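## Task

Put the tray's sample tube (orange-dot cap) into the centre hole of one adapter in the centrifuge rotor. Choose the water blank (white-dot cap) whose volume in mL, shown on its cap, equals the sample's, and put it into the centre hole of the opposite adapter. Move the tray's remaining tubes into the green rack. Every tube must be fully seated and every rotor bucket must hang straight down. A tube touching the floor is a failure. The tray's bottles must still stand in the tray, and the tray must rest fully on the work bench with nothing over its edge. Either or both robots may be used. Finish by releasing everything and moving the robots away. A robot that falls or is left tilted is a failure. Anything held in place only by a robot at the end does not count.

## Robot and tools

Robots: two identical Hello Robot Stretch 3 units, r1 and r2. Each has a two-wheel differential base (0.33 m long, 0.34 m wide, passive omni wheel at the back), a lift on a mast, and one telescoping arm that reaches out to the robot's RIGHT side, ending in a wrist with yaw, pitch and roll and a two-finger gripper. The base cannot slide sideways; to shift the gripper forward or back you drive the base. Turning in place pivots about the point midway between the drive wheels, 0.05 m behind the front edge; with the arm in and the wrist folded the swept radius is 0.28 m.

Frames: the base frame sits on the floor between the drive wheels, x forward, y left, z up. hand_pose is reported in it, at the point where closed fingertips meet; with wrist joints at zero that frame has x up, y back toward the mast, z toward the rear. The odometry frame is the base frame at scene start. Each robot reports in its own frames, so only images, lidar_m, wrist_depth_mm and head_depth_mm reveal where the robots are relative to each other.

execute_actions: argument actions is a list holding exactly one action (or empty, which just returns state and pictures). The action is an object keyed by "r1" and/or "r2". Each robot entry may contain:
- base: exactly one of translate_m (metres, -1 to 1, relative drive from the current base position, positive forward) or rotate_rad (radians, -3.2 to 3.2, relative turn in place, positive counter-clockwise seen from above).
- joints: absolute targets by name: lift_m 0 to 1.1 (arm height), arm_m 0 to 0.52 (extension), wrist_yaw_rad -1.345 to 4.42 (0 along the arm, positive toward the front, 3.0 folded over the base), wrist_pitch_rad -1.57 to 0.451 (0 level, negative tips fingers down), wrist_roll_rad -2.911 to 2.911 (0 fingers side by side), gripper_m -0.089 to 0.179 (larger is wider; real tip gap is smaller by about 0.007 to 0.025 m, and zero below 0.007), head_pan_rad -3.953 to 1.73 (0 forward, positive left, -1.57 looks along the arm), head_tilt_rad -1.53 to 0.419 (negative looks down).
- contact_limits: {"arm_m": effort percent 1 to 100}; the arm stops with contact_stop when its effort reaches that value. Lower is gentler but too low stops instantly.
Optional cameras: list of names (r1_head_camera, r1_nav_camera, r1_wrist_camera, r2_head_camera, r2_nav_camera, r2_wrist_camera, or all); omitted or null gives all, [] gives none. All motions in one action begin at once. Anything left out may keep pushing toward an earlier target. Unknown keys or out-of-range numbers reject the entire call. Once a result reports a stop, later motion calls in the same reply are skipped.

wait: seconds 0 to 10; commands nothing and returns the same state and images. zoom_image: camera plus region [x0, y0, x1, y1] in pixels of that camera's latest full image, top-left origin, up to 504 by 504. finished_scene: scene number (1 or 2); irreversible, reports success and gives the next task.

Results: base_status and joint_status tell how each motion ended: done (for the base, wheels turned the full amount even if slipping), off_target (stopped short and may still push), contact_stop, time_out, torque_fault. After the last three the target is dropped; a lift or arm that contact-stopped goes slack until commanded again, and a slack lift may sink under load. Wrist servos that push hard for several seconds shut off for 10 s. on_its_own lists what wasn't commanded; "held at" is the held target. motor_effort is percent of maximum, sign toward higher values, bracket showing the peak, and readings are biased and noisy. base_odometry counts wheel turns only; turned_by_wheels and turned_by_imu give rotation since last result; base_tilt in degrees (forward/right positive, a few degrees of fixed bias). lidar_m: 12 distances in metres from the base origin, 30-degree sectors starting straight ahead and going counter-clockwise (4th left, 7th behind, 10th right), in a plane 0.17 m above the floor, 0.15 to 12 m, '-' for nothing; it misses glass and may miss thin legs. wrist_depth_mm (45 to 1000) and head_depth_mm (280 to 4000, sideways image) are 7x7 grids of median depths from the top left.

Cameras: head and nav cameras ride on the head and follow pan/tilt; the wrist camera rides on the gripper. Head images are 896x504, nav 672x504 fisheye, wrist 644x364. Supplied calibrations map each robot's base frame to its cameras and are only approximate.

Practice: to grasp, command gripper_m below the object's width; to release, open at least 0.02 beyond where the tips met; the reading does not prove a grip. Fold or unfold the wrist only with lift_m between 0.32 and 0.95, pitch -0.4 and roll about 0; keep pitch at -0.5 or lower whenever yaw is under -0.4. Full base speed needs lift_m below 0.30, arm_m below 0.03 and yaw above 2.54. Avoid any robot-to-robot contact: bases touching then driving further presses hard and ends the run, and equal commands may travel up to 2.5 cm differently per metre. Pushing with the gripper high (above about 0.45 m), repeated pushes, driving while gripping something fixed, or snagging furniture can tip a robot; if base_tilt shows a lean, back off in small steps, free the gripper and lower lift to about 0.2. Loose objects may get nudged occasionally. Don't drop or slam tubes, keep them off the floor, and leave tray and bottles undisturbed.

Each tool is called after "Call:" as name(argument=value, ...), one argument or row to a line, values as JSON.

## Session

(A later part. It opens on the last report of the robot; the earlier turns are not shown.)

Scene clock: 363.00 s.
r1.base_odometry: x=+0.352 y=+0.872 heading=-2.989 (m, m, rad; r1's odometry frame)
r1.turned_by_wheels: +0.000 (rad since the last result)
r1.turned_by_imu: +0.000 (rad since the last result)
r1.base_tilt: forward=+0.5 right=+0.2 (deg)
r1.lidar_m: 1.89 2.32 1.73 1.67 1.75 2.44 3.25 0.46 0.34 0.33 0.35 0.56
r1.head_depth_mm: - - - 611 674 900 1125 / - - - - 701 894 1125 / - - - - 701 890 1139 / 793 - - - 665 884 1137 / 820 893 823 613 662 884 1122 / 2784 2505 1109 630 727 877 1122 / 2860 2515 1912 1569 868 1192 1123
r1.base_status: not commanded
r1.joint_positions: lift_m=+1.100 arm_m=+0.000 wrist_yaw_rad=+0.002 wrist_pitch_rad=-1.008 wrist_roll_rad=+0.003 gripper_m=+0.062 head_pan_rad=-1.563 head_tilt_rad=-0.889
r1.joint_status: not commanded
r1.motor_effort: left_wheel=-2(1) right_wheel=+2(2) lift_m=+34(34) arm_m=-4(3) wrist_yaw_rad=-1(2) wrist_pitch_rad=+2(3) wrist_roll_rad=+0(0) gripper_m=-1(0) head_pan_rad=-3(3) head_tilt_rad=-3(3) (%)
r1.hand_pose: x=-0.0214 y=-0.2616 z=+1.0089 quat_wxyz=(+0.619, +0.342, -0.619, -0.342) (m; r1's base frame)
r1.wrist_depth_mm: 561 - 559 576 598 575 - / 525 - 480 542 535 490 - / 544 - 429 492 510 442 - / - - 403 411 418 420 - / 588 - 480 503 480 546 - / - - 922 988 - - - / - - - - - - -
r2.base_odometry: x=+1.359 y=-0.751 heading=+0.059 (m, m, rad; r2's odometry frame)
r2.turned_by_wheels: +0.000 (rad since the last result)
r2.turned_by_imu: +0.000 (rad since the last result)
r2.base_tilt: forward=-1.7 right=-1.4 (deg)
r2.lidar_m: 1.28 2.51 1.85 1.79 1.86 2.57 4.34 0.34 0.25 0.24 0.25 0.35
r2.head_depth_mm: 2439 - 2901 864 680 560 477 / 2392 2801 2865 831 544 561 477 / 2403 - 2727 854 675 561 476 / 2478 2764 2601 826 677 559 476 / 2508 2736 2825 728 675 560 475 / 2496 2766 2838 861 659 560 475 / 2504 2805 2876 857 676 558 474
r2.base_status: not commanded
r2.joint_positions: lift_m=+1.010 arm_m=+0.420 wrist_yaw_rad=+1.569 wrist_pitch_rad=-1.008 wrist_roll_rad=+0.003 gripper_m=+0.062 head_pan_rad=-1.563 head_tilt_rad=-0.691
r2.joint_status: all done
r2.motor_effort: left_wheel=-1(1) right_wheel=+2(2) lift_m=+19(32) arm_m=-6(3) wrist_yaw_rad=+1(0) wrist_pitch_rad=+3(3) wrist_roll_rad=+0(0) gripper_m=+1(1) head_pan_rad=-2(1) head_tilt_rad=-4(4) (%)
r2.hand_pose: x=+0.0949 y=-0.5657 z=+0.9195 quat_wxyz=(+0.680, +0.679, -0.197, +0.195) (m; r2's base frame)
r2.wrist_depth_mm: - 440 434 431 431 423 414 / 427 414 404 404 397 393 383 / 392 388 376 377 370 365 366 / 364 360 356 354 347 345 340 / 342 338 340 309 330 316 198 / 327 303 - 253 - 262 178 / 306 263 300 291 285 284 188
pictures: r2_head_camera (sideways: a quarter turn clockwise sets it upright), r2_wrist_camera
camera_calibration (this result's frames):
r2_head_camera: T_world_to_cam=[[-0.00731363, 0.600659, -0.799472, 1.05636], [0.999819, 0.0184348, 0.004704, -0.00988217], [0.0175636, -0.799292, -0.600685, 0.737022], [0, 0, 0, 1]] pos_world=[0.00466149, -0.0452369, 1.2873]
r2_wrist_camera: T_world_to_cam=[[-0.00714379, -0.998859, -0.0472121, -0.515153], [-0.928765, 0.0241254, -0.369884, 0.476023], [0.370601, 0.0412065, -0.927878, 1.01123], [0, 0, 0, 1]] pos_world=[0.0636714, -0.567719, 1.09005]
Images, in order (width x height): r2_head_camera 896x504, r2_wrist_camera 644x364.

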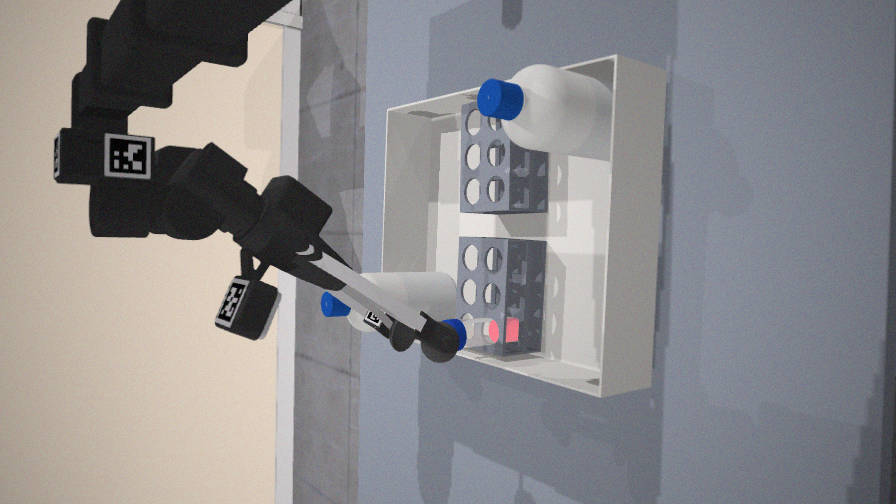

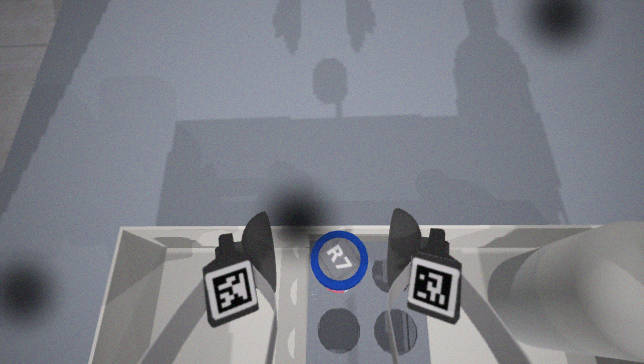

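Call:
execute_actions(
  actions=[
    {"r2":{"joints":{"lift_m":0.951,"arm_m":0.423}}},
  ],
  cameras=["r2_wrist_camera"],
)

Call:
execute_actions(
  actions=[
    {"r2":{"joints":{"gripper_m":0.0}}},
  ],
  cameras=[],
)

Call:
execute_actions(
  actions=[
    {"r2":{"joints":{"lift_m":1.1}}},
  ],
  cameras=[],
)

Call:
execute_actions(
  actions=[
    {"r2":{"base":{"translate_m":-0.482},"joints":{"arm_m":0.455}}},
  ],
  cameras=[],
)

Call:
execute_actions(
  actions=[
    {"r2":{"joints":{"arm_m":0.297,"wrist_yaw_rad":0.0}}},
  ],
  cameras=["r2_wrist_camera","r2_head_camera"],
)

Scene clock: 374.67 s.
r1.base_odometry: x=+0.352 y=+0.872 heading=-2.989 (m, m, rad; r1's odometry frame)
r1.turned_by_wheels: +0.000 (rad since the last result)
r1.turned_by_imu: -0.001 (rad since the last result)
r1.base_tilt: forward=+0.5 right=+0.2 (deg)
r1.lidar_m: 1.89 2.33 1.73 1.68 1.75 2.44 3.25 0.46 0.34 0.33 0.35 0.56
r1.head_depth_mm: - - - 611 673 893 1130 / - - - - 702 895 1129 / - - - - 701 892 1142 / 792 - - - 668 888 1137 / 827 896 820 613 664 885 1125 / 2790 2561 1106 630 729 876 1119 / 2850 2504 1909 1564 866 1198 1123
r1.base_status: not commanded
r1.joint_positions: lift_m=+1.100 arm_m=+0.000 wrist_yaw_rad=+0.002 wrist_pitch_rad=-1.008 wrist_roll_rad=+0.003 gripper_m=+0.062 head_pan_rad=-1.563 head_tilt_rad=-0.889
r1.joint_status: not commanded
r1.motor_effort: left_wheel=-1(2) right_wheel=+2(2) lift_m=+34(34) arm_m=-4(3) wrist_yaw_rad=-1(1) wrist_pitch_rad=+2(2) wrist_roll_rad=+0(1) gripper_m=+2(0) head_pan_rad=-3(3) head_tilt_rad=-3(4) (%)
r1.hand_pose: x=-0.0214 y=-0.2616 z=+1.0089 quat_wxyz=(+0.619, +0.342, -0.619, -0.342) (m; r1's base frame)
r1.wrist_depth_mm: 563 - 562 575 587 569 - / 520 - 482 545 540 490 - / 545 - 430 487 501 441 - / - - 409 413 414 424 - / 589 - 484 503 487 555 - / - - 930 981 - - - / - - - - - - -
r2.base_odometry: x=+1.359 y=-0.751 heading=+0.059 (m, m, rad; r2's odometry frame)
r2.turned_by_wheels: +0.000 (rad since the last result)
r2.turned_by_imu: +0.001 (rad since the last result)
r2.base_tilt: forward=-1.6 right=-1.4 (deg)
r2.lidar_m: 1.28 2.51 1.85 1.78 1.86 2.58 4.34 0.34 0.25 0.24 0.25 0.35
r2.head_depth_mm: 2462 2705 - 832 661 561 476 / 2475 2706 2880 832 544 561 477 / 2478 - 2738 853 676 561 477 / 2500 2744 3033 829 677 559 477 / 2488 2768 2737 771 676 560 476 / 2497 2801 2842 858 658 559 475 / 2514 2824 2836 855 676 558 475
r2.base_status: not commanded
r2.joint_positions: lift_m=+0.951 arm_m=+0.423 wrist_yaw_rad=+1.569 wrist_pitch_rad=-1.008 wrist_roll_rad=+0.003 gripper_m=+0.062 head_pan_rad=-1.563 head_tilt_rad=-0.691
r2.joint_status: all done
r2.motor_effort: left_wheel=-1(1) right_wheel=+1(1) lift_m=+19(20) arm_m=+3(4) wrist_yaw_rad=+0(1) wrist_pitch_rad=+3(3) wrist_roll_rad=+0(0) gripper_m=+1(0) head_pan_rad=-1(1) head_tilt_rad=-3(3) (%)
r2.hand_pose: x=+0.0949 y=-0.5680 z=+0.8605 quat_wxyz=(+0.680, +0.679, -0.197, +0.195) (m; r2's base frame)
r2.wrist_depth_mm: 368 364 364 354 350 340 340 / 344 340 333 329 324 320 315 / 322 317 312 307 302 299 297 / 305 296 294 289 284 282 278 / 226 251 245 148 216 257 188 / 215 257 - 196 - 246 170 / 205 245 243 217 215 236 184
pictures: r2_wrist_camera
camera_calibration (this result's frames):
r2_wrist_camera: T_world_to_cam=[[-0.00714373, -0.998859, -0.047212, -0.520255], [-0.928765, 0.0241253, -0.369884, 0.454256], [0.370601, 0.0412065, -0.927878, 0.956577], [0, 0, 0, 1]] pos_world=[0.0636714, -0.570038, 1.03105]
Images, in order (width x height): r2_wrist_camera 644x364.

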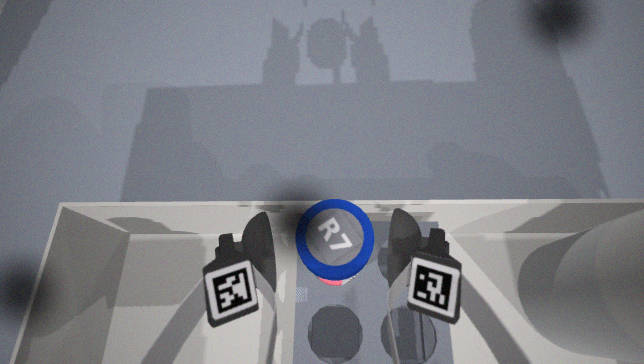

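Scene clock: 375.77 s.
r1.base_odometry: x=+0.352 y=+0.872 heading=-2.989 (m, m, rad; r1's odometry frame)
r1.turned_by_wheels: +0.000 (rad since the last result)
r1.turned_by_imu: +0.000 (rad since the last result)
r1.base_tilt: forward=+0.5 right=+0.2 (deg)
r1.lidar_m: 1.89 2.33 1.73 1.68 1.75 2.44 3.25 0.46 0.34 0.33 0.35 0.56
r1.head_depth_mm: - - - 612 669 895 1124 / - - - - 701 893 1118 / - - - - 703 895 1143 / 790 - - - 666 887 1129 / 825 904 821 612 663 880 1120 / 2767 2555 1115 630 728 875 1121 / 2819 2518 1878 1562 870 1186 1116
r1.base_status: not commanded
r1.joint_positions: lift_m=+1.100 arm_m=+0.000 wrist_yaw_rad=+0.002 wrist_pitch_rad=-1.008 wrist_roll_rad=+0.003 gripper_m=+0.062 head_pan_rad=-1.563 head_tilt_rad=-0.889
r1.joint_status: not commanded
r1.motor_effort: left_wheel=-2(2) right_wheel=+1(2) lift_m=+34(34) arm_m=-5(4) wrist_yaw_rad=-1(1) wrist_pitch_rad=+2(2) wrist_roll_rad=+1(0) gripper_m=+0(1) head_pan_rad=-3(4) head_tilt_rad=-3(4) (%)
r1.hand_pose: x=-0.0214 y=-0.2616 z=+1.0089 quat_wxyz=(+0.619, +0.342, -0.619, -0.342) (m; r1's base frame)
r1.wrist_depth_mm: 565 - 560 582 597 566 - / 524 - 471 540 531 495 - / 542 - 431 483 513 436 - / - - 405 415 414 420 - / 586 - 490 505 482 538 - / - - 952 997 - - - / - - - - - - -
r2.base_odometry: x=+1.359 y=-0.751 heading=+0.059 (m, m, rad; r2's odometry frame)
r2.turned_by_wheels: +0.000 (rad since the last result)
r2.turned_by_imu: +0.000 (rad since the last result)
r2.base_tilt: forward=-1.6 right=-1.3 (deg)
r2.lidar_m: 1.29 2.50 1.85 1.79 1.86 2.58 4.34 0.34 0.25 0.24 0.25 0.35
r2.head_depth_mm: 2457 2698 - 833 661 561 477 / 2475 2691 2867 833 544 561 477 / 2485 - 2758 857 675 562 476 / 2501 2752 3032 830 676 560 476 / 2478 2797 2737 771 675 560 475 / 2494 2787 2885 858 659 559 476 / 2508 2828 2843 857 678 559 475
r2.base_status: not commanded
r2.joint_positions: lift_m=+0.951 arm_m=+0.423 wrist_yaw_rad=+1.569 wrist_pitch_rad=-1.008 wrist_roll_rad=+0.003 gripper_m=+0.001 head_pan_rad=-1.563 head_tilt_rad=-0.691
r2.joint_status: all done
r2.motor_effort: left_wheel=-1(2) right_wheel=+1(1) lift_m=+19(19) arm_m=+4(4) wrist_yaw_rad=+1(0) wrist_pitch_rad=+3(3) wrist_roll_rad=+1(0) gripper_m=-13(87) head_pan_rad=-2(1) head_tilt_rad=-4(4) (%)
r2.hand_pose: x=+0.0949 y=-0.5680 z=+0.8605 quat_wxyz=(+0.680, +0.679, -0.197, +0.195) (m; r2's base frame)
r2.wrist_depth_mm: 373 364 358 351 351 347 338 / 345 337 332 332 327 320 315 / 320 315 314 308 302 298 296 / 299 300 293 291 286 280 279 / 227 255 256 144 216 258 187 / 215 257 262 196 - 247 169 / 205 246 243 236 215 236 184
pictures: none
No camera images: the call's "cameras" was empty. Leave "cameras" out to get every camera's image.

Scene clock: 377.93 s.
r1.base_odometry: x=+0.352 y=+0.872 heading=-2.989 (m, m, rad; r1's odometry frame)
r1.turned_by_wheels: +0.000 (rad since the last result)
r1.turned_by_imu: +0.000 (rad since the last result)
r1.base_tilt: forward=+0.5 right=+0.2 (deg)
r1.lidar_m: 1.88 2.32 1.73 1.68 1.75 2.44 3.23 0.46 0.34 0.33 0.35 0.56
r1.head_depth_mm: - - - 611 673 901 1127 / - - - - 704 889 1121 / - - - - 699 890 1141 / 793 - - - 668 885 1149 / 825 902 821 611 664 882 1118 / 2813 2514 1108 627 727 877 1122 / 2814 2486 1910 1565 869 1191 1118
r1.base_status: not commanded
r1.joint_positions: lift_m=+1.100 arm_m=+0.000 wrist_yaw_rad=+0.002 wrist_pitch_rad=-1.008 wrist_roll_rad=+0.003 gripper_m=+0.062 head_pan_rad=-1.563 head_tilt_rad=-0.889
r1.joint_status: not commanded
r1.motor_effort: left_wheel=-2(1) right_wheel=+2(2) lift_m=+33(34) arm_m=-4(4) wrist_yaw_rad=-1(1) wrist_pitch_rad=+2(2) wrist_roll_rad=+0(0) gripper_m=+1(0) head_pan_rad=-3(4) head_tilt_rad=-3(4) (%)
r1.hand_pose: x=-0.0214 y=-0.2616 z=+1.0089 quat_wxyz=(+0.619, +0.342, -0.619, -0.342) (m; r1's base frame)
r1.wrist_depth_mm: 563 - 568 581 592 576 - / 529 - 481 544 536 496 - / 538 - 429 484 509 440 - / - - 409 413 417 421 - / 586 - 489 499 485 554 - / - - 924 970 - - - / - - - - - - -
r2.base_odometry: x=+1.359 y=-0.751 heading=+0.059 (m, m, rad; r2's odometry frame)
r2.turned_by_wheels: +0.000 (rad since the last result)
r2.turned_by_imu: +0.000 (rad since the last result)
r2.base_tilt: forward=-1.6 right=-1.3 (deg)
r2.lidar_m: 1.28 2.50 1.85 1.79 1.86 2.58 4.34 0.34 0.25 0.24 0.25 0.35
r2.head_depth_mm: 2452 2758 2883 864 679 560 476 / 2464 2759 2866 830 544 561 476 / - 2836 2874 853 676 561 476 / 2491 - 2850 825 677 559 475 / 2496 2844 1948 771 676 559 475 / 2476 2822 2876 859 659 559 475 / 2505 2785 2866 856 678 558 474
r2.base_status: not commanded
r2.joint_positions: lift_m=+1.097 arm_m=+0.423 wrist_yaw_rad=+1.569 wrist_pitch_rad=-1.008 wrist_roll_rad=+0.003 gripper_m=+0.001 head_pan_rad=-1.563 head_tilt_rad=-0.691
r2.joint_status: all done
joint sent to its limit — the command would take r2.lift_m past its upper limit, so that joint was sent only as far as its limit.
r2.motor_effort: left_wheel=-1(1) right_wheel=+1(1) lift_m=+34(38) arm_m=+5(4) wrist_yaw_rad=+0(0) wrist_pitch_rad=+3(3) wrist_roll_rad=+0(0) gripper_m=-13(13) head_pan_rad=-2(2) head_tilt_rad=-4(4) (%)
r2.hand_pose: x=+0.0949 y=-0.5680 z=+1.0065 quat_wxyz=(+0.680, +0.679, -0.197, +0.195) (m; r2's base frame)
r2.wrist_depth_mm: - 569 560 562 537 534 - / - 521 519 506 495 503 500 / - 486 489 479 468 464 462 / - 458 450 438 434 438 432 / - 434 426 143 421 411 413 / 416 402 401 326 - 265 227 / 389 387 375 375 366 294 356
pictures: none
No camera images: the call's "cameras" was empty. Leave "cameras" out to get every camera's image.

Scene clock: 384.00 s.
r1.base_odometry: x=+0.352 y=+0.872 heading=-2.989 (m, m, rad; r1's odometry frame)
r1.turned_by_wheels: +0.000 (rad since the last result)
r1.turned_by_imu: -0.001 (rad since the last result)
r1.base_tilt: forward=+0.5 right=+0.2 (deg)
r1.lidar_m: 1.89 2.33 1.73 1.68 1.75 2.44 3.24 0.46 0.34 0.33 0.35 0.56
r1.head_depth_mm: - - - 611 671 893 1122 / - - - - 704 890 1119 / - - - - 698 889 1133 / 789 - - - 667 885 1138 / 825 900 821 613 663 881 1121 / 2775 2503 1115 630 727 878 1120 / 2846 2498 1907 1564 868 1187 1114
r1.base_status: not commanded
r1.joint_positions: lift_m=+1.100 arm_m=+0.000 wrist_yaw_rad=+0.002 wrist_pitch_rad=-1.008 wrist_roll_rad=+0.003 gripper_m=+0.062 head_pan_rad=-1.563 head_tilt_rad=-0.889
r1.joint_status: not commanded
r1.motor_effort: left_wheel=-1(1) right_wheel=+2(2) lift_m=+34(34) arm_m=-4(4) wrist_yaw_rad=-1(1) wrist_pitch_rad=+2(2) wrist_roll_rad=+1(0) gripper_m=+1(1) head_pan_rad=-3(2) head_tilt_rad=-3(4) (%)
r1.hand_pose: x=-0.0214 y=-0.2616 z=+1.0089 quat_wxyz=(+0.619, +0.342, -0.619, -0.342) (m; r1's base frame)
r1.wrist_depth_mm: 569 - 563 571 589 566 - / 528 - 474 543 530 496 - / 542 - 427 490 508 440 - / - - 404 414 419 426 - / 591 - 482 506 487 542 - / - - 924 968 - - - / - - - - - - -
r2.base_odometry: x=+0.878 y=-0.779 heading=+0.059 (m, m, rad; r2's odometry frame)
r2.turned_by_wheels: +0.000 (rad since the last result)
r2.turned_by_imu: +0.005 (rad since the last result)
r2.base_tilt: forward=-1.6 right=-1.4 (deg)
r2.lidar_m: 0.98 2.51 1.85 1.79 1.87 2.58 3.87 0.32 0.24 0.24 0.25 0.34
r2.head_depth_mm: 2440 2740 2882 898 682 561 476 / 2469 2737 2876 863 681 562 476 / - 2828 2850 830 678 561 476 / 2483 2876 2865 732 679 560 476 / 2456 2802 2626 857 677 560 475 / 2469 2802 2831 860 678 559 474 / 2505 2805 2863 824 677 559 474
r2.base_status: done
r2.joint_positions: lift_m=+1.097 arm_m=+0.455 wrist_yaw_rad=+1.569 wrist_pitch_rad=-1.008 wrist_roll_rad=+0.003 gripper_m=+0.001 head_pan_rad=-1.563 head_tilt_rad=-0.691
r2.joint_status: all done
r2.motor_effort: left_wheel=-2(6) right_wheel=+1(4) lift_m=+34(34) arm_m=+4(1) wrist_yaw_rad=+0(2) wrist_pitch_rad=+3(3) wrist_roll_rad=+0(0) gripper_m=-13(13) head_pan_rad=-2(1) head_tilt_rad=-4(4) (%)
r2.hand_pose: x=+0.0949 y=-0.6000 z=+1.0065 quat_wxyz=(+0.680, +0.679, -0.197, +0.195) (m; r2's base frame)
r2.wrist_depth_mm: - 546 549 483 527 539 - / - 513 439 435 491 492 - / - 487 471 458 447 456 475 / 463 455 446 439 436 435 435 / 434 432 431 144 417 411 400 / 411 413 406 382 - 386 385 / 382 384 380 380 366 370 368
pictures: none
No camera images: the call's "cameras" was empty. Leave "cameras" out to get every camera's image.

Scene clock: 386.40 s.
r1.base_odometry: x=+0.352 y=+0.872 heading=-2.989 (m, m, rad; r1's odometry frame)
r1.turned_by_wheels: +0.000 (rad since the last result)
r1.turned_by_imu: +0.000 (rad since the last result)
r1.base_tilt: forward=+0.5 right=+0.2 (deg)
r1.lidar_m: 1.89 2.33 1.73 1.68 1.75 2.44 3.25 0.46 0.34 0.33 0.35 0.56
r1.head_depth_mm: - - - 610 672 891 1122 / - - - - 702 891 1131 / - - - - 700 887 1139 / 792 - - - 668 885 1139 / 822 898 816 613 664 881 1119 / 2791 2550 1113 629 728 880 1122 / 2846 2541 1887 1567 873 1189 1117
r1.base_status: not commanded
r1.joint_positions: lift_m=+1.100 arm_m=+0.000 wrist_yaw_rad=+0.002 wrist_pitch_rad=-1.008 wrist_roll_rad=+0.003 gripper_m=+0.062 head_pan_rad=-1.563 head_tilt_rad=-0.889
r1.joint_status: not commanded
r1.motor_effort: left_wheel=-2(1) right_wheel=+2(2) lift_m=+34(34) arm_m=-3(4) wrist_yaw_rad=-1(1) wrist_pitch_rad=+2(2) wrist_roll_rad=+1(0) gripper_m=+1(0) head_pan_rad=-3(2) head_tilt_rad=-3(3) (%)
r1.hand_pose: x=-0.0214 y=-0.2616 z=+1.0089 quat_wxyz=(+0.619, +0.342, -0.619, -0.342) (m; r1's base frame)
r1.wrist_depth_mm: 566 - 561 572 593 568 - / 528 - 480 542 536 490 - / 542 - 428 487 507 444 - / - - 411 408 414 425 - / 578 - 490 508 483 547 - / - - 938 964 - - - / - - - - - - -
r2.base_odometry: x=+0.878 y=-0.779 heading=+0.059 (m, m, rad; r2's odometry frame)
r2.turned_by_wheels: +0.000 (rad since the last result)
r2.turned_by_imu: +0.000 (rad since the last result)
r2.base_tilt: forward=-1.7 right=-1.3 (deg)
r2.lidar_m: 0.98 2.50 1.85 1.80 1.87 2.59 3.86 0.32 0.24 0.24 0.25 0.34
r2.head_depth_mm: 2413 2738 2867 897 680 561 477 / - 2772 2853 861 681 561 477 / - - 2737 800 680 561 476 / 2461 2736 2857 727 677 561 475 / 2477 2775 2868 861 677 559 475 / 2489 2790 2860 856 678 560 475 / 2531 2791 2864 828 677 558 474
r2.base_status: not commanded
r2.joint_positions: lift_m=+1.097 arm_m=+0.297 wrist_yaw_rad=+0.002 wrist_pitch_rad=-1.008 wrist_roll_rad=+0.003 gripper_m=+0.001 head_pan_rad=-1.563 head_tilt_rad=-0.691
r2.joint_status: all done
r2.motor_effort: left_wheel=-2(2) right_wheel=+3(2) lift_m=+34(34) arm_m=-6(5) wrist_yaw_rad=-1(0) wrist_pitch_rad=+3(3) wrist_roll_rad=+0(0) gripper_m=-12(13) head_pan_rad=-2(1) head_tilt_rad=-4(3) (%)
r2.hand_pose: x=-0.0214 y=-0.5585 z=+1.0065 quat_wxyz=(+0.619, +0.342, -0.619, -0.342) (m; r2's base frame)
r2.wrist_depth_mm: - - - - 549 - - / 530 526 516 506 504 500 - / 456 489 475 473 470 468 - / 428 456 448 442 439 437 - / 413 427 425 144 419 417 - / 396 402 406 326 - 386 - / 386 382 375 379 370 370 377
pictures: r2_head_camera (sideways: a quarter turn clockwise sets it upright), r2_wrist_camera
camera_calibration (this result's frames):
r2_head_camera: T_world_to_cam=[[-0.00731371, 0.60066, -0.799471, 1.05636], [0.999819, 0.0184349, 0.00470401, -0.00988218], [0.0175637, -0.799292, -0.600686, 0.737023], [0, 0, 0, 1]] pos_world=[0.00466149, -0.0452369, 1.2873]
r2_wrist_camera: T_world_to_cam=[[-0.998876, 0.00425589, -0.0472164, 0.0342817], [0.0214413, 0.928834, -0.369875, 0.925705], [0.042282, -0.370471, -0.927881, 0.897828], [0, 0, 0, 1]] pos_world=[-0.0235671, -0.527353, 1.17709]
Images, in order (width x height): r2_head_camera 896x504, r2_wrist_camera 644x364.

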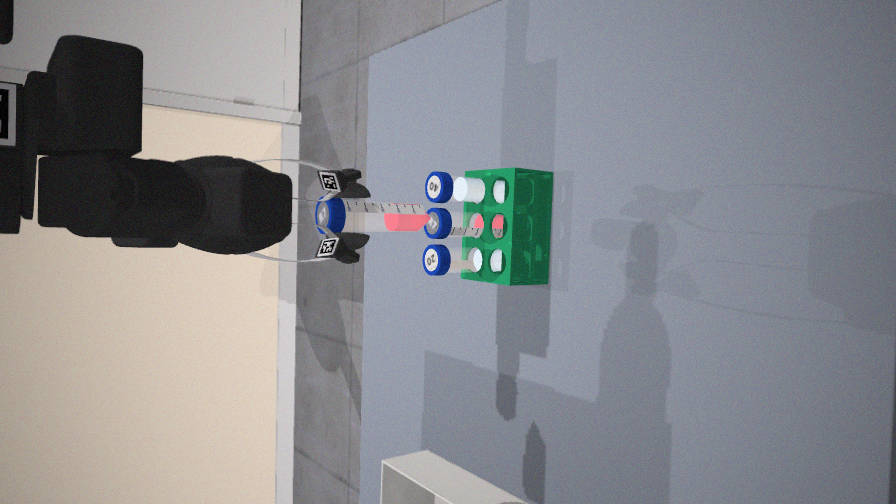

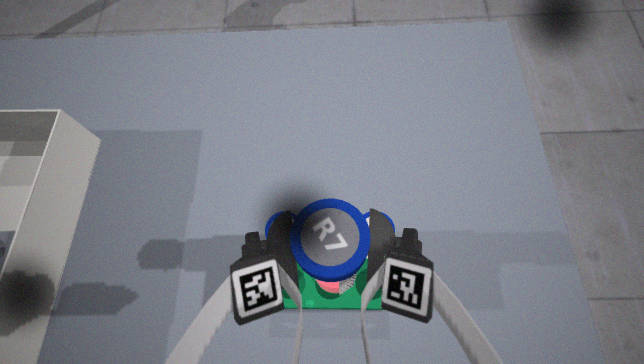

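Call:
execute_actions(
  actions=[
    {"r2":{"joints":{"lift_m":1.02}}},
  ],
  cameras=["r2_head_camera"],
)

Call:
zoom_image(
  camera="r2_head_camera",
  region=[380,150,570,300],
)

Scene clock: 391.00 s.
r1.base_odometry: x=+0.352 y=+0.872 heading=-2.989 (m, m, rad; r1's odometry frame)
r1.turned_by_wheels: +0.000 (rad since the last result)
r1.turned_by_imu: -0.001 (rad since the last result)
r1.base_tilt: forward=+0.5 right=+0.2 (deg)
r1.lidar_m: 1.89 2.33 1.73 1.68 1.75 2.44 3.25 0.46 0.34 0.33 0.35 0.56
r1.head_depth_mm: - - - 611 671 900 1124 / - - - - 702 893 1130 / - - - - 702 890 1146 / 793 - - - 665 887 1138 / 822 895 818 614 663 882 1123 / 2748 2515 1107 627 727 877 1123 / 2866 2496 1904 1559 870 1193 1122
r1.base_status: not commanded
r1.joint_positions: lift_m=+1.100 arm_m=+0.000 wrist_yaw_rad=+0.002 wrist_pitch_rad=-1.008 wrist_roll_rad=+0.003 gripper_m=+0.062 head_pan_rad=-1.563 head_tilt_rad=-0.889
r1.joint_status: not commanded
r1.motor_effort: left_wheel=-1(2) right_wheel=+1(2) lift_m=+34(34) arm_m=-3(4) wrist_yaw_rad=-2(2) wrist_pitch_rad=+3(2) wrist_roll_rad=+1(1) gripper_m=+0(0) head_pan_rad=-3(3) head_tilt_rad=-3(3) (%)
r1.hand_pose: x=-0.0214 y=-0.2616 z=+1.0089 quat_wxyz=(+0.619, +0.342, -0.619, -0.342) (m; r1's base frame)
r1.wrist_depth_mm: 558 - 564 580 598 566 - / 526 - 475 536 526 495 - / 539 - 423 483 510 440 - / - - 407 411 418 420 - / 583 - 486 505 493 545 - / - - 948 977 - - - / - - - - - - -
r2.base_odometry: x=+0.878 y=-0.779 heading=+0.059 (m, m, rad; r2's odometry frame)
r2.turned_by_wheels: +0.000 (rad since the last result)
r2.turned_by_imu: +0.001 (rad since the last result)
r2.base_tilt: forward=-1.8 right=-1.3 (deg)
r2.lidar_m: 0.98 2.50 1.86 1.80 1.87 2.59 3.87 0.32 0.24 0.24 0.25 0.34
r2.head_depth_mm: 2400 2809 2845 900 680 561 477 / 2377 - 2724 865 681 560 477 / 2410 - 2746 736 680 560 476 / 2464 2804 2839 727 678 560 476 / 2486 2783 2848 860 678 560 476 / 2508 2802 2846 858 678 560 475 / 2502 2802 2839 827 677 558 475
r2.base_status: not commanded
r2.joint_positions: lift_m=+1.020 arm_m=+0.297 wrist_yaw_rad=+0.002 wrist_pitch_rad=-1.008 wrist_roll_rad=+0.003 gripper_m=+0.001 head_pan_rad=-1.563 head_tilt_rad=-0.691
r2.joint_status: all done
r2.motor_effort: left_wheel=-2(2) right_wheel=+3(1) lift_m=+19(30) arm_m=-6(6) wrist_yaw_rad=-1(1) wrist_pitch_rad=+3(3) wrist_roll_rad=+0(1) gripper_m=-13(13) head_pan_rad=-1(2) head_tilt_rad=-5(4) (%)
r2.hand_pose: x=-0.0214 y=-0.5585 z=+0.9294 quat_wxyz=(+0.619, +0.342, -0.619, -0.342) (m; r2's base frame)
r2.wrist_depth_mm: 468 455 454 441 438 430 - / 428 423 416 412 411 402 - / 387 394 395 386 383 379 - / 372 366 370 359 355 351 358 / 353 348 342 143 336 337 330 / 334 329 331 260 - 316 312 / 315 313 305 308 307 301 301
pictures: r2_head_camera (sideways: a quarter turn clockwise sets it upright)
camera_calibration (this result's frames):
r2_head_camera: T_world_to_cam=[[-0.00731378, 0.60066, -0.799471, 1.05636], [0.999819, 0.018435, 0.00470401, -0.00988218], [0.0175638, -0.799292, -0.600686, 0.737023], [0, 0, 0, 1]] pos_world=[0.0046615, -0.0452369, 1.2873]
Images, in order (width x height): r2_head_camera 896x504.

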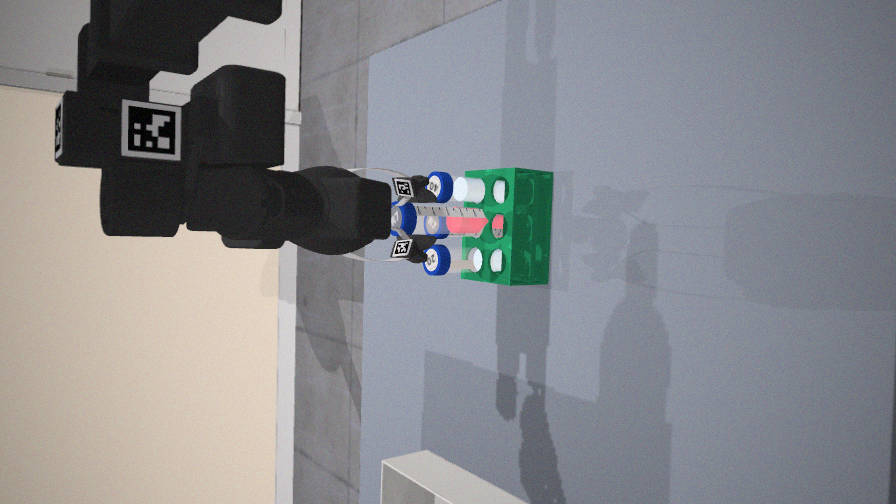

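Region (380, 150, 570, 300) of r2_head_camera's 896x504 image, scaled by 2.653, with more detail than that image has; it fills the top 398 rows of this view, and the rest is white.

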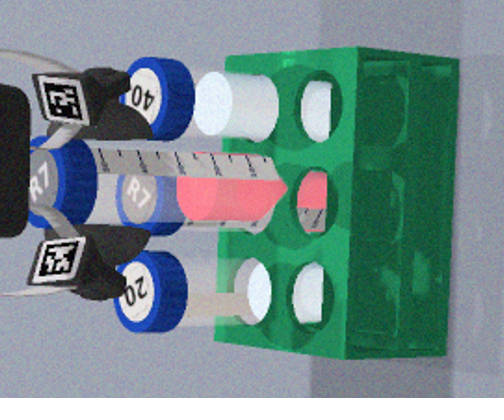

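Call:
execute_actions(
  actions=[
    {"r2":{"base":{"translate_m":0.006},"joints":{"arm_m":0.307}}},
  ],
  cameras=[],
)

Call:
execute_actions(
  actions=[
    {"r2":{"joints":{"lift_m":0.985}}},
  ],
  cameras=["r2_head_camera"],
)

Call:
zoom_image(
  camera="r2_head_camera",
  region=[380,150,570,300],
)

Scene clock: 397.00 s.
r1.base_odometry: x=+0.352 y=+0.872 heading=-2.989 (m, m, rad; r1's odometry frame)
r1.turned_by_wheels: +0.000 (rad since the last result)
r1.turned_by_imu: -0.001 (rad since the last result)
r1.base_tilt: forward=+0.5 right=+0.2 (deg)
r1.lidar_m: 1.89 2.32 1.73 1.68 1.75 2.44 3.24 0.46 0.34 0.33 0.35 0.56
r1.head_depth_mm: - - - 612 670 894 1125 / - - - - 703 890 1129 / - - - - 697 887 1144 / 794 - - - 668 882 1137 / 826 898 819 612 664 887 1124 / 2804 2546 1106 629 730 877 1116 / 2870 2508 1892 1566 868 1199 1116
r1.base_status: not commanded
r1.joint_positions: lift_m=+1.100 arm_m=+0.000 wrist_yaw_rad=+0.002 wrist_pitch_rad=-1.008 wrist_roll_rad=+0.003 gripper_m=+0.062 head_pan_rad=-1.563 head_tilt_rad=-0.889
r1.joint_status: not commanded
r1.motor_effort: left_wheel=-2(2) right_wheel=+2(2) lift_m=+34(34) arm_m=-3(4) wrist_yaw_rad=-2(1) wrist_pitch_rad=+2(2) wrist_roll_rad=+0(0) gripper_m=-1(1) head_pan_rad=-2(3) head_tilt_rad=-4(4) (%)
r1.hand_pose: x=-0.0214 y=-0.2616 z=+1.0089 quat_wxyz=(+0.619, +0.342, -0.619, -0.342) (m; r1's base frame)
r1.wrist_depth_mm: 560 - 557 584 593 567 - / 521 - 478 547 531 494 - / 549 - 420 484 511 442 - / - - 405 409 412 419 - / 584 - 483 504 489 550 - / - - 928 989 - - - / - - - - - - -
r2.base_odometry: x=+0.884 y=-0.779 heading=+0.059 (m, m, rad; r2's odometry frame)
r2.turned_by_wheels: +0.000 (rad since the last result)
r2.turned_by_imu: +0.001 (rad since the last result)
r2.base_tilt: forward=-1.6 right=-1.3 (deg)
r2.lidar_m: 0.98 2.51 1.86 1.80 1.87 2.60 3.88 0.32 0.24 0.24 0.25 0.34
r2.head_depth_mm: 2398 2836 2884 863 681 561 477 / 2394 - 2817 862 681 561 477 / 2429 - 2736 710 679 560 476 / 2477 2763 2862 732 679 560 476 / 2492 2781 2861 859 677 560 476 / 2484 2831 2857 858 676 558 475 / 2514 2792 2842 822 676 558 474
r2.base_status: done
r2.joint_positions: lift_m=+1.020 arm_m=+0.307 wrist_yaw_rad=+0.001 wrist_pitch_rad=-1.008 wrist_roll_rad=+0.003 gripper_m=+0.001 head_pan_rad=-1.563 head_tilt_rad=-0.691
r2.joint_status: all done
r2.motor_effort: left_wheel=-2(5) right_wheel=+1(7) lift_m=+19(19) arm_m=+3(5) wrist_yaw_rad=-1(0) wrist_pitch_rad=+3(3) wrist_roll_rad=+0(0) gripper_m=-12(13) head_pan_rad=-1(1) head_tilt_rad=-2(2) (%)
r2.hand_pose: x=-0.0214 y=-0.5678 z=+0.9294 quat_wxyz=(+0.619, +0.342, -0.619, -0.342) (m; r2's base frame)
r2.wrist_depth_mm: 463 459 452 441 437 435 - / 428 426 416 415 407 399 - / 382 392 393 386 386 381 - / 367 369 364 361 361 357 352 / 352 349 344 144 334 333 333 / 329 325 331 261 - 314 315 / 318 313 308 306 300 302 298
pictures: none
No camera images: the call's "cameras" was empty. Leave "cameras" out to get every camera's image.

Scene clock: 398.13 s.
r1.base_odometry: x=+0.352 y=+0.872 heading=-2.989 (m, m, rad; r1's odometry frame)
r1.turned_by_wheels: +0.000 (rad since the last result)
r1.turned_by_imu: +0.000 (rad since the last result)
r1.base_tilt: forward=+0.6 right=+0.2 (deg)
r1.lidar_m: 1.89 2.32 1.74 1.68 1.75 2.44 3.24 0.46 0.34 0.33 0.35 0.56
r1.head_depth_mm: - - - 611 670 894 1122 / - - - - 701 894 1124 / - - - - 700 891 1142 / 794 - - - 669 883 1136 / 824 899 820 613 663 885 1125 / 2776 2537 1108 626 729 880 1118 / 2871 2521 1912 1564 866 1195 1117
r1.base_status: not commanded
r1.joint_positions: lift_m=+1.100 arm_m=+0.000 wrist_yaw_rad=+0.002 wrist_pitch_rad=-1.008 wrist_roll_rad=+0.003 gripper_m=+0.062 head_pan_rad=-1.563 head_tilt_rad=-0.889
r1.joint_status: not commanded
r1.motor_effort: left_wheel=-1(2) right_wheel=+2(2) lift_m=+34(34) arm_m=-4(4) wrist_yaw_rad=-2(1) wrist_pitch_rad=+2(2) wrist_roll_rad=+0(0) gripper_m=+0(0) head_pan_rad=-3(3) head_tilt_rad=-3(5) (%)
r1.hand_pose: x=-0.0214 y=-0.2616 z=+1.0089 quat_wxyz=(+0.619, +0.342, -0.619, -0.342) (m; r1's base frame)
r1.wrist_depth_mm: 561 - 562 574 588 572 - / 517 - 476 535 531 495 - / 548 - 425 492 508 443 - / - - 411 407 410 424 - / 577 - 485 514 487 545 - / - - 946 959 - - - / - - - - - - -
r2.base_odometry: x=+0.884 y=-0.779 heading=+0.059 (m, m, rad; r2's odometry frame)
r2.turned_by_wheels: +0.000 (rad since the last result)
r2.turned_by_imu: +0.000 (rad since the last result)
r2.base_tilt: forward=-1.7 right=-1.4 (deg)
r2.lidar_m: 0.98 2.51 1.86 1.80 1.88 2.59 3.86 0.33 0.24 0.24 0.25 0.34
r2.head_depth_mm: 2437 - 2730 865 681 562 476 / 2448 - 2607 861 681 561 476 / 2473 - - 772 680 559 476 / 2467 2759 2876 734 679 560 476 / 2467 2799 2859 859 679 560 476 / 2505 2796 2843 859 677 561 475 / 2527 2764 2822 819 678 558 474
r2.base_status: not commanded
r2.joint_positions: lift_m=+0.985 arm_m=+0.307 wrist_yaw_rad=+0.001 wrist_pitch_rad=-1.009 wrist_roll_rad=+0.003 gripper_m=+0.001 head_pan_rad=-1.563 head_tilt_rad=-0.691
r2.joint_status: all done
r2.motor_effort: left_wheel=-2(2) right_wheel=+2(2) lift_m=+18(16) arm_m=+3(4) wrist_yaw_rad=-1(0) wrist_pitch_rad=+3(3) wrist_roll_rad=+0(0) gripper_m=-13(13) head_pan_rad=-1(2) head_tilt_rad=-4(3) (%)
r2.hand_pose: x=-0.0215 y=-0.5678 z=+0.8944 quat_wxyz=(+0.618, +0.342, -0.619, -0.342) (m; r2's base frame)
r2.wrist_depth_mm: 419 411 406 397 395 390 - / 384 381 377 377 364 362 367 / 358 355 349 345 338 338 336 / 336 335 326 195 318 317 317 / 318 316 310 144 295 299 294 / 300 298 295 225 - 286 281 / 286 282 278 275 273 270 265
pictures: r2_head_camera (sideways: a quarter turn clockwise sets it upright)
camera_calibration (this result's frames):
r2_head_camera: T_world_to_cam=[[-0.00731378, 0.60066, -0.799471, 1.05636], [0.999819, 0.018435, 0.00470401, -0.00988218], [0.0175638, -0.799292, -0.600686, 0.737023], [0, 0, 0, 1]] pos_world=[0.0046615, -0.0452369, 1.2873]
Images, in order (width x height): r2_head_camera 896x504.

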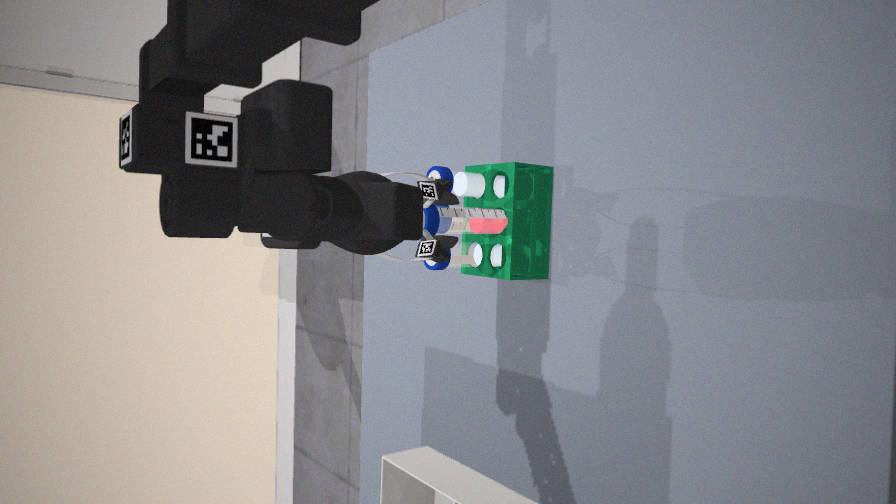

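Region (380, 150, 570, 300) of r2_head_camera's 896x504 image, scaled by 2.653, with more detail than that image has; it fills the top 398 rows of this view, and the rest is white.

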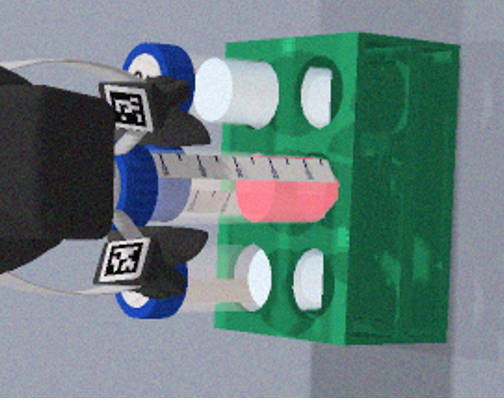

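In; slightly ease arm back so caps clear.

Call:
execute_actions(
  actions=[
    {"r2":{"joints":{"lift_m":0.962,"arm_m":0.302}}},
  ],
  cameras=[],
)

Call:
execute_actions(
  actions=[
    {"r2":{"joints":{"gripper_m":0.05}}},
  ],
  cameras=[],
)

Call:
execute_actions(
  actions=[
    {"r2":{"joints":{"lift_m":1.09}}},
  ],
  cameras=["r2_wrist_camera","r2_head_camera"],
)

Call:
execute_actions(
  actions=[
    {"r2":{"joints":{"arm_m":0.02}}},
  ],
  cameras=["r2_wrist_camera"],
)

Scene clock: 403.77 s.
r1.base_odometry: x=+0.352 y=+0.872 heading=-2.989 (m, m, rad; r1's odometry frame)
r1.turned_by_wheels: +0.000 (rad since the last result)
r1.turned_by_imu: -0.001 (rad since the last result)
r1.base_tilt: forward=+0.5 right=+0.2 (deg)
r1.lidar_m: 1.89 2.33 1.73 1.68 1.75 2.44 3.24 0.46 0.34 0.33 0.35 0.56
r1.head_depth_mm: - - - 611 671 896 1122 / - - - - 701 894 1127 / - - - - 702 889 1143 / 793 - - - 666 886 1142 / 825 897 818 612 665 881 1122 / 2789 2535 1110 628 728 878 1114 / 2864 2520 1903 1567 867 1193 1123
r1.base_status: not commanded
r1.joint_positions: lift_m=+1.100 arm_m=+0.000 wrist_yaw_rad=+0.002 wrist_pitch_rad=-1.008 wrist_roll_rad=+0.003 gripper_m=+0.062 head_pan_rad=-1.563 head_tilt_rad=-0.889
r1.joint_status: not commanded
r1.motor_effort: left_wheel=-2(1) right_wheel=+2(2) lift_m=+34(34) arm_m=-5(4) wrist_yaw_rad=+0(1) wrist_pitch_rad=+2(2) wrist_roll_rad=+0(0) gripper_m=+1(2) head_pan_rad=-3(3) head_tilt_rad=-3(4) (%)
r1.hand_pose: x=-0.0214 y=-0.2616 z=+1.0089 quat_wxyz=(+0.619, +0.342, -0.619, -0.342) (m; r1's base frame)
r1.wrist_depth_mm: 559 - 560 580 601 563 - / 519 - 477 538 539 492 - / 543 - 428 479 504 445 - / - - 408 413 417 423 - / 590 - 487 503 486 545 - / - - 944 957 - - - / - - - - - - -
r2.base_odometry: x=+0.884 y=-0.779 heading=+0.059 (m, m, rad; r2's odometry frame)
r2.turned_by_wheels: +0.000 (rad since the last result)
r2.turned_by_imu: +0.001 (rad since the last result)
r2.base_tilt: forward=-1.7 right=-1.3 (deg)
r2.lidar_m: 0.98 2.50 1.86 1.79 1.87 2.59 3.87 0.33 0.24 0.24 0.25 0.34
r2.head_depth_mm: 2443 2663 - 847 680 561 477 / 2443 2662 2629 865 680 560 476 / 2478 2668 - 773 680 562 476 / 2471 2750 2853 734 678 561 476 / 2477 2796 2853 860 679 560 476 / 2479 2786 2865 858 678 558 475 / 2494 2810 2835 817 676 559 475
r2.base_status: not commanded
r2.joint_positions: lift_m=+0.962 arm_m=+0.302 wrist_yaw_rad=+0.001 wrist_pitch_rad=-1.009 wrist_roll_rad=+0.003 gripper_m=+0.001 head_pan_rad=-1.563 head_tilt_rad=-0.691
r2.joint_status: all done
r2.motor_effort: left_wheel=-2(2) right_wheel=+2(1) lift_m=+18(19) arm_m=-6(7) wrist_yaw_rad=+0(1) wrist_pitch_rad=+3(3) wrist_roll_rad=+0(0) gripper_m=-12(12) head_pan_rad=-1(2) head_tilt_rad=-3(3) (%)
r2.hand_pose: x=-0.0215 y=-0.5634 z=+0.8714 quat_wxyz=(+0.618, +0.342, -0.619, -0.342) (m; r2's base frame)
r2.wrist_depth_mm: 381 374 369 364 366 360 361 / 361 347 346 342 340 332 333 / 331 324 322 319 316 313 312 / 312 307 177 172 171 296 289 / 291 290 284 144 256 278 275 / 278 271 271 204 - 263 262 / 263 260 255 255 252 249 248
pictures: none
No camera images: the call's "cameras" was empty. Leave "cameras" out to get every camera's image.

Scene clock: 404.77 s.
r1.base_odometry: x=+0.352 y=+0.872 heading=-2.989 (m, m, rad; r1's odometry frame)
r1.turned_by_wheels: +0.000 (rad since the last result)
r1.turned_by_imu: +0.000 (rad since the last result)
r1.base_tilt: forward=+0.5 right=+0.2 (deg)
r1.lidar_m: 1.89 2.33 1.73 1.68 1.75 2.43 3.24 0.46 0.34 0.33 0.35 0.56
r1.head_depth_mm: - - - 613 672 897 1125 / - - - - 704 889 1128 / - - - - 698 891 1144 / 795 - - - 666 880 1136 / 824 899 818 612 665 883 1122 / 2786 2548 1112 632 728 879 1118 / 2843 2510 1900 1549 868 1196 1124
r1.base_status: not commanded
r1.joint_positions: lift_m=+1.100 arm_m=+0.000 wrist_yaw_rad=+0.002 wrist_pitch_rad=-1.008 wrist_roll_rad=+0.003 gripper_m=+0.062 head_pan_rad=-1.563 head_tilt_rad=-0.889
r1.joint_status: not commanded
r1.motor_effort: left_wheel=-2(1) right_wheel=+2(2) lift_m=+34(34) arm_m=-4(3) wrist_yaw_rad=-1(2) wrist_pitch_rad=+2(2) wrist_roll_rad=+0(0) gripper_m=+0(0) head_pan_rad=-3(3) head_tilt_rad=-4(3) (%)
r1.hand_pose: x=-0.0214 y=-0.2616 z=+1.0089 quat_wxyz=(+0.619, +0.342, -0.619, -0.342) (m; r1's base frame)
r1.wrist_depth_mm: 564 - 563 577 598 564 - / 526 - 476 539 536 498 - / 540 - 424 483 508 439 - / - - 410 417 416 421 - / 575 - 485 506 484 545 - / - - 930 972 - - - / - - - - - - -
r2.base_odometry: x=+0.884 y=-0.779 heading=+0.059 (m, m, rad; r2's odometry frame)
r2.turned_by_wheels: +0.000 (rad since the last result)
r2.turned_by_imu: +0.000 (rad since the last result)
r2.base_tilt: forward=-1.7 right=-1.3 (deg)
r2.lidar_m: 0.98 2.51 1.85 1.80 1.88 2.59 3.88 0.32 0.24 0.24 0.25 0.34
r2.head_depth_mm: 2436 2643 - 848 681 560 477 / 2479 2657 2587 864 681 561 477 / 2464 2674 - 787 680 560 476 / 2454 2745 2895 735 680 560 476 / 2473 2791 2849 859 679 561 475 / 2481 2830 2859 858 678 559 476 / 2521 2807 2845 819 677 558 475
r2.base_status: not commanded
r2.joint_positions: lift_m=+0.962 arm_m=+0.302 wrist_yaw_rad=+0.001 wrist_pitch_rad=-1.009 wrist_roll_rad=+0.003 gripper_m=+0.050 head_pan_rad=-1.563 head_tilt_rad=-0.691
r2.joint_status: all done
r2.motor_effort: left_wheel=-2(2) right_wheel=+2(3) lift_m=+19(19) arm_m=-6(6) wrist_yaw_rad=-1(2) wrist_pitch_rad=+3(3) wrist_roll_rad=+0(0) gripper_m=+0(78) head_pan_rad=-2(1) head_tilt_rad=-4(4) (%)
r2.hand_pose: x=-0.0215 y=-0.5634 z=+0.8714 quat_wxyz=(+0.618, +0.342, -0.619, -0.342) (m; r2's base frame)
r2.wrist_depth_mm: 379 373 369 366 359 359 366 / 356 351 349 339 338 334 335 / 330 328 323 323 315 311 307 / 309 307 177 172 172 294 290 / 294 289 286 163 253 279 274 / 278 276 274 204 210 262 263 / 261 260 255 255 251 249 248
pictures: none
No camera images: the call's "cameras" was empty. Leave "cameras" out to get every camera's image.

Scene clock: 406.77 s.
r1.base_odometry: x=+0.352 y=+0.872 heading=-2.989 (m, m, rad; r1's odometry frame)
r1.turned_by_wheels: +0.000 (rad since the last result)
r1.turned_by_imu: +0.000 (rad since the last result)
r1.base_tilt: forward=+0.6 right=+0.2 (deg)
r1.lidar_m: 1.89 2.33 1.73 1.68 1.75 2.43 3.25 0.46 0.34 0.33 0.35 0.56
r1.head_depth_mm: - - - 611 674 895 1123 / - - - - 702 892 1123 / - - - - 703 889 1144 / 792 - - - 665 879 1136 / 826 897 821 613 664 882 1121 / 2821 2545 1112 629 730 879 1121 / 2840 2498 1902 1560 867 1190 1113
r1.base_status: not commanded
r1.joint_positions: lift_m=+1.100 arm_m=+0.000 wrist_yaw_rad=+0.002 wrist_pitch_rad=-1.008 wrist_roll_rad=+0.003 gripper_m=+0.062 head_pan_rad=-1.563 head_tilt_rad=-0.889
r1.joint_status: not commanded
r1.motor_effort: left_wheel=-1(1) right_wheel=+2(2) lift_m=+34(34) arm_m=-3(4) wrist_yaw_rad=-2(2) wrist_pitch_rad=+2(3) wrist_roll_rad=+0(0) gripper_m=+1(1) head_pan_rad=-3(2) head_tilt_rad=-4(2) (%)
r1.hand_pose: x=-0.0214 y=-0.2616 z=+1.0089 quat_wxyz=(+0.619, +0.342, -0.619, -0.342) (m; r1's base frame)
r1.wrist_depth_mm: 560 - 572 573 601 564 - / 526 - 476 538 534 497 - / 540 - 426 488 514 441 - / - - 405 411 413 421 - / 584 - 484 510 491 547 - / - - 939 967 - - - / - - - - - - -
r2.base_odometry: x=+0.884 y=-0.779 heading=+0.059 (m, m, rad; r2's odometry frame)
r2.turned_by_wheels: +0.000 (rad since the last result)
r2.turned_by_imu: +0.000 (rad since the last result)
r2.base_tilt: forward=-1.8 right=-1.3 (deg)
r2.lidar_m: 0.97 2.51 1.85 1.79 1.87 2.60 3.87 0.32 0.24 0.24 0.25 0.34
r2.head_depth_mm: 2446 2733 2906 865 681 561 477 / - 2788 2880 863 681 561 477 / - - 2868 774 680 560 476 / 2481 2761 2886 770 679 560 476 / 2488 2780 2867 859 678 561 475 / 2497 2782 2861 855 678 559 476 / 2480 2828 2887 817 677 558 475
r2.base_status: not commanded
r2.joint_positions: lift_m=+1.090 arm_m=+0.302 wrist_yaw_rad=+0.001 wrist_pitch_rad=-1.009 wrist_roll_rad=+0.003 gripper_m=+0.050 head_pan_rad=-1.563 head_tilt_rad=-0.691
r2.joint_status: all done
r2.motor_effort: left_wheel=-2(2) right_wheel=+2(2) lift_m=+34(38) arm_m=-6(6) wrist_yaw_rad=+0(1) wrist_pitch_rad=+3(3) wrist_roll_rad=+0(0) gripper_m=+1(1) head_pan_rad=-2(1) head_tilt_rad=-4(2) (%)
r2.hand_pose: x=-0.0215 y=-0.5634 z=+0.9986 quat_wxyz=(+0.618, +0.342, -0.619, -0.342) (m; r2's base frame)
r2.wrist_depth_mm: - - - - 528 - - / 522 515 505 490 490 488 - / 440 481 465 467 463 457 - / 419 444 442 435 434 430 - / 407 419 422 299 405 406 - / 387 397 394 325 376 378 - / 378 380 373 373 369 366 365
pictures: r2_head_camera (sideways: a quarter turn clockwise sets it upright), r2_wrist_camera
camera_calibration (this result's frames):
r2_head_camera: T_world_to_cam=[[-0.00731378, 0.60066, -0.799471, 1.05636], [0.999819, 0.018435, 0.00470401, -0.00988218], [0.0175638, -0.799292, -0.600686, 0.737023], [0, 0, 0, 1]] pos_world=[0.0046615, -0.0452369, 1.2873]
r2_wrist_camera: T_world_to_cam=[[-0.998873, 0.00478929, -0.0472135, 0.034169], [0.0219153, 0.929006, -0.369415, 0.926977], [0.0420924, -0.370033, -0.928064, 0.889138], [0, 0, 0, 1]] pos_world=[-0.0236105, -0.532321, 1.16923]
Images, in order (width x height): r2_head_camera 896x504, r2_wrist_camera 644x364.

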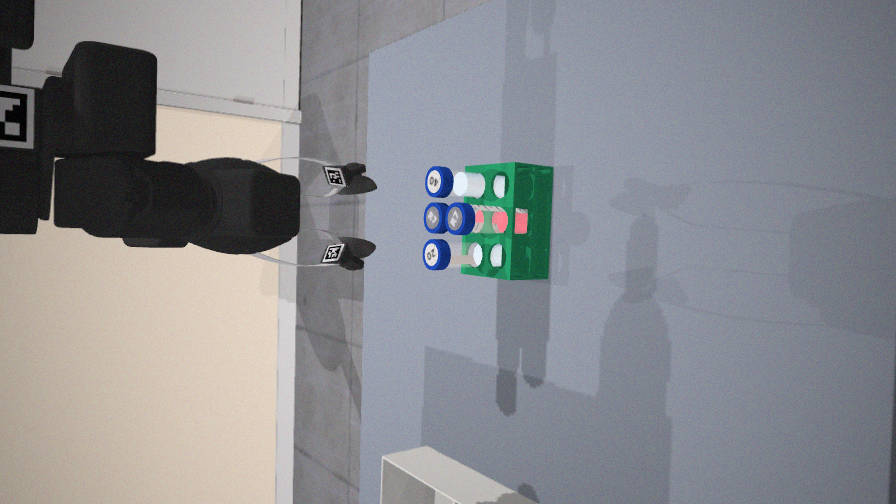

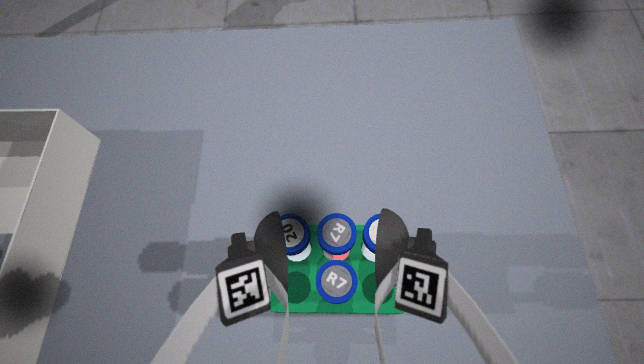

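Scene clock: 410.07 s.
r1.base_odometry: x=+0.352 y=+0.872 heading=-2.989 (m, m, rad; r1's odometry frame)
r1.turned_by_wheels: +0.000 (rad since the last result)
r1.turned_by_imu: -0.001 (rad since the last result)
r1.base_tilt: forward=+0.5 right=+0.2 (deg)
r1.lidar_m: 1.88 2.33 1.73 1.67 1.75 2.43 3.25 0.46 0.34 0.33 0.35 0.56
r1.head_depth_mm: - - - 613 670 896 1118 / - - - - 701 891 1121 / - - - - 703 887 1143 / 792 - - - 666 884 1140 / 822 898 817 615 666 879 1123 / 2771 2494 1114 631 729 882 1128 / 2861 2509 1888 1571 869 1200 1119
r1.base_status: not commanded
r1.joint_positions: lift_m=+1.100 arm_m=+0.000 wrist_yaw_rad=+0.002 wrist_pitch_rad=-1.008 wrist_roll_rad=+0.003 gripper_m=+0.062 head_pan_rad=-1.563 head_tilt_rad=-0.889
r1.joint_status: not commanded
r1.motor_effort: left_wheel=-1(2) right_wheel=+2(2) lift_m=+34(34) arm_m=-4(4) wrist_yaw_rad=-1(1) wrist_pitch_rad=+2(2) wrist_roll_rad=+0(0) gripper_m=+0(0) head_pan_rad=-3(3) head_tilt_rad=-2(4) (%)
r1.hand_pose: x=-0.0214 y=-0.2616 z=+1.0089 quat_wxyz=(+0.619, +0.342, -0.619, -0.342) (m; r1's base frame)
r1.wrist_depth_mm: 561 - 562 578 600 569 - / 515 - 484 541 536 494 - / 546 - 427 488 507 441 - / - - 412 411 416 424 - / 589 - 489 500 481 541 - / - - 929 958 - - - / - - - - - - -
r2.base_odometry: x=+0.884 y=-0.779 heading=+0.059 (m, m, rad; r2's odometry frame)
r2.turned_by_wheels: +0.000 (rad since the last result)
r2.turned_by_imu: +0.001 (rad since the last result)
r2.base_tilt: forward=-1.7 right=-1.4 (deg)
r2.lidar_m: 0.98 2.50 1.85 1.79 1.87 2.59 3.88 0.32 0.24 0.24 0.25 0.34
r2.head_depth_mm: - - - - 661 561 476 / - - - - - 547 477 / - - - - - 547 476 / 2476 2783 2975 843 641 561 476 / 2504 2794 2860 859 679 560 475 / 2479 2788 2850 860 675 560 475 / 2505 2778 2855 819 678 559 474
r2.base_status: not commanded
r2.joint_positions: lift_m=+1.090 arm_m=+0.020 wrist_yaw_rad=+0.001 wrist_pitch_rad=-1.009 wrist_roll_rad=+0.003 gripper_m=+0.050 head_pan_rad=-1.563 head_tilt_rad=-0.691
r2.joint_status: all done
r2.motor_effort: left_wheel=-2(2) right_wheel=+3(2) lift_m=+33(34) arm_m=-6(8) wrist_yaw_rad=-1(1) wrist_pitch_rad=+3(3) wrist_roll_rad=+0(0) gripper_m=+1(0) head_pan_rad=-2(2) head_tilt_rad=-3(4) (%)
r2.hand_pose: x=-0.0215 y=-0.2814 z=+0.9986 quat_wxyz=(+0.618, +0.342, -0.619, -0.342) (m; r2's base frame)
r2.wrist_depth_mm: 552 548 544 434 528 538 - / 468 509 498 464 493 492 - / 430 474 472 470 464 455 - / 416 449 445 439 430 424 - / 427 420 421 411 411 408 - / 397 400 400 393 392 382 - / 382 377 369 372 366 357 371
pictures: r2_wrist_camera
camera_calibration (this result's frames):
r2_wrist_camera: T_world_to_cam=[[-0.998873, 0.00492715, -0.0472135, 0.0328412], [0.0220435, 0.929003, -0.369415, 0.665007], [0.0420413, -0.370039, -0.928065, 0.993483], [0, 0, 0, 1]] pos_world=[-0.0236223, -0.250329, 1.16923]
Images, in order (width x height): r2_wrist_camera 644x364.

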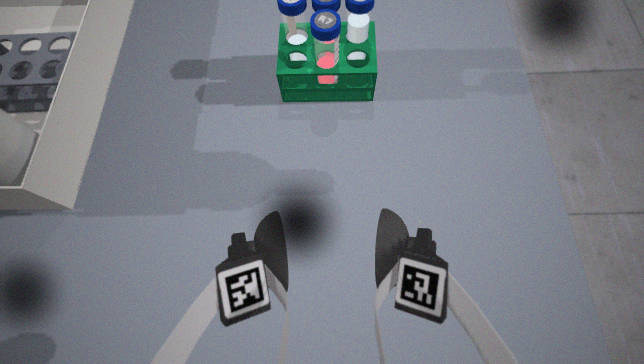

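Call:
finished_scene(
  scene=2,
)

The scene is finished: the task was done.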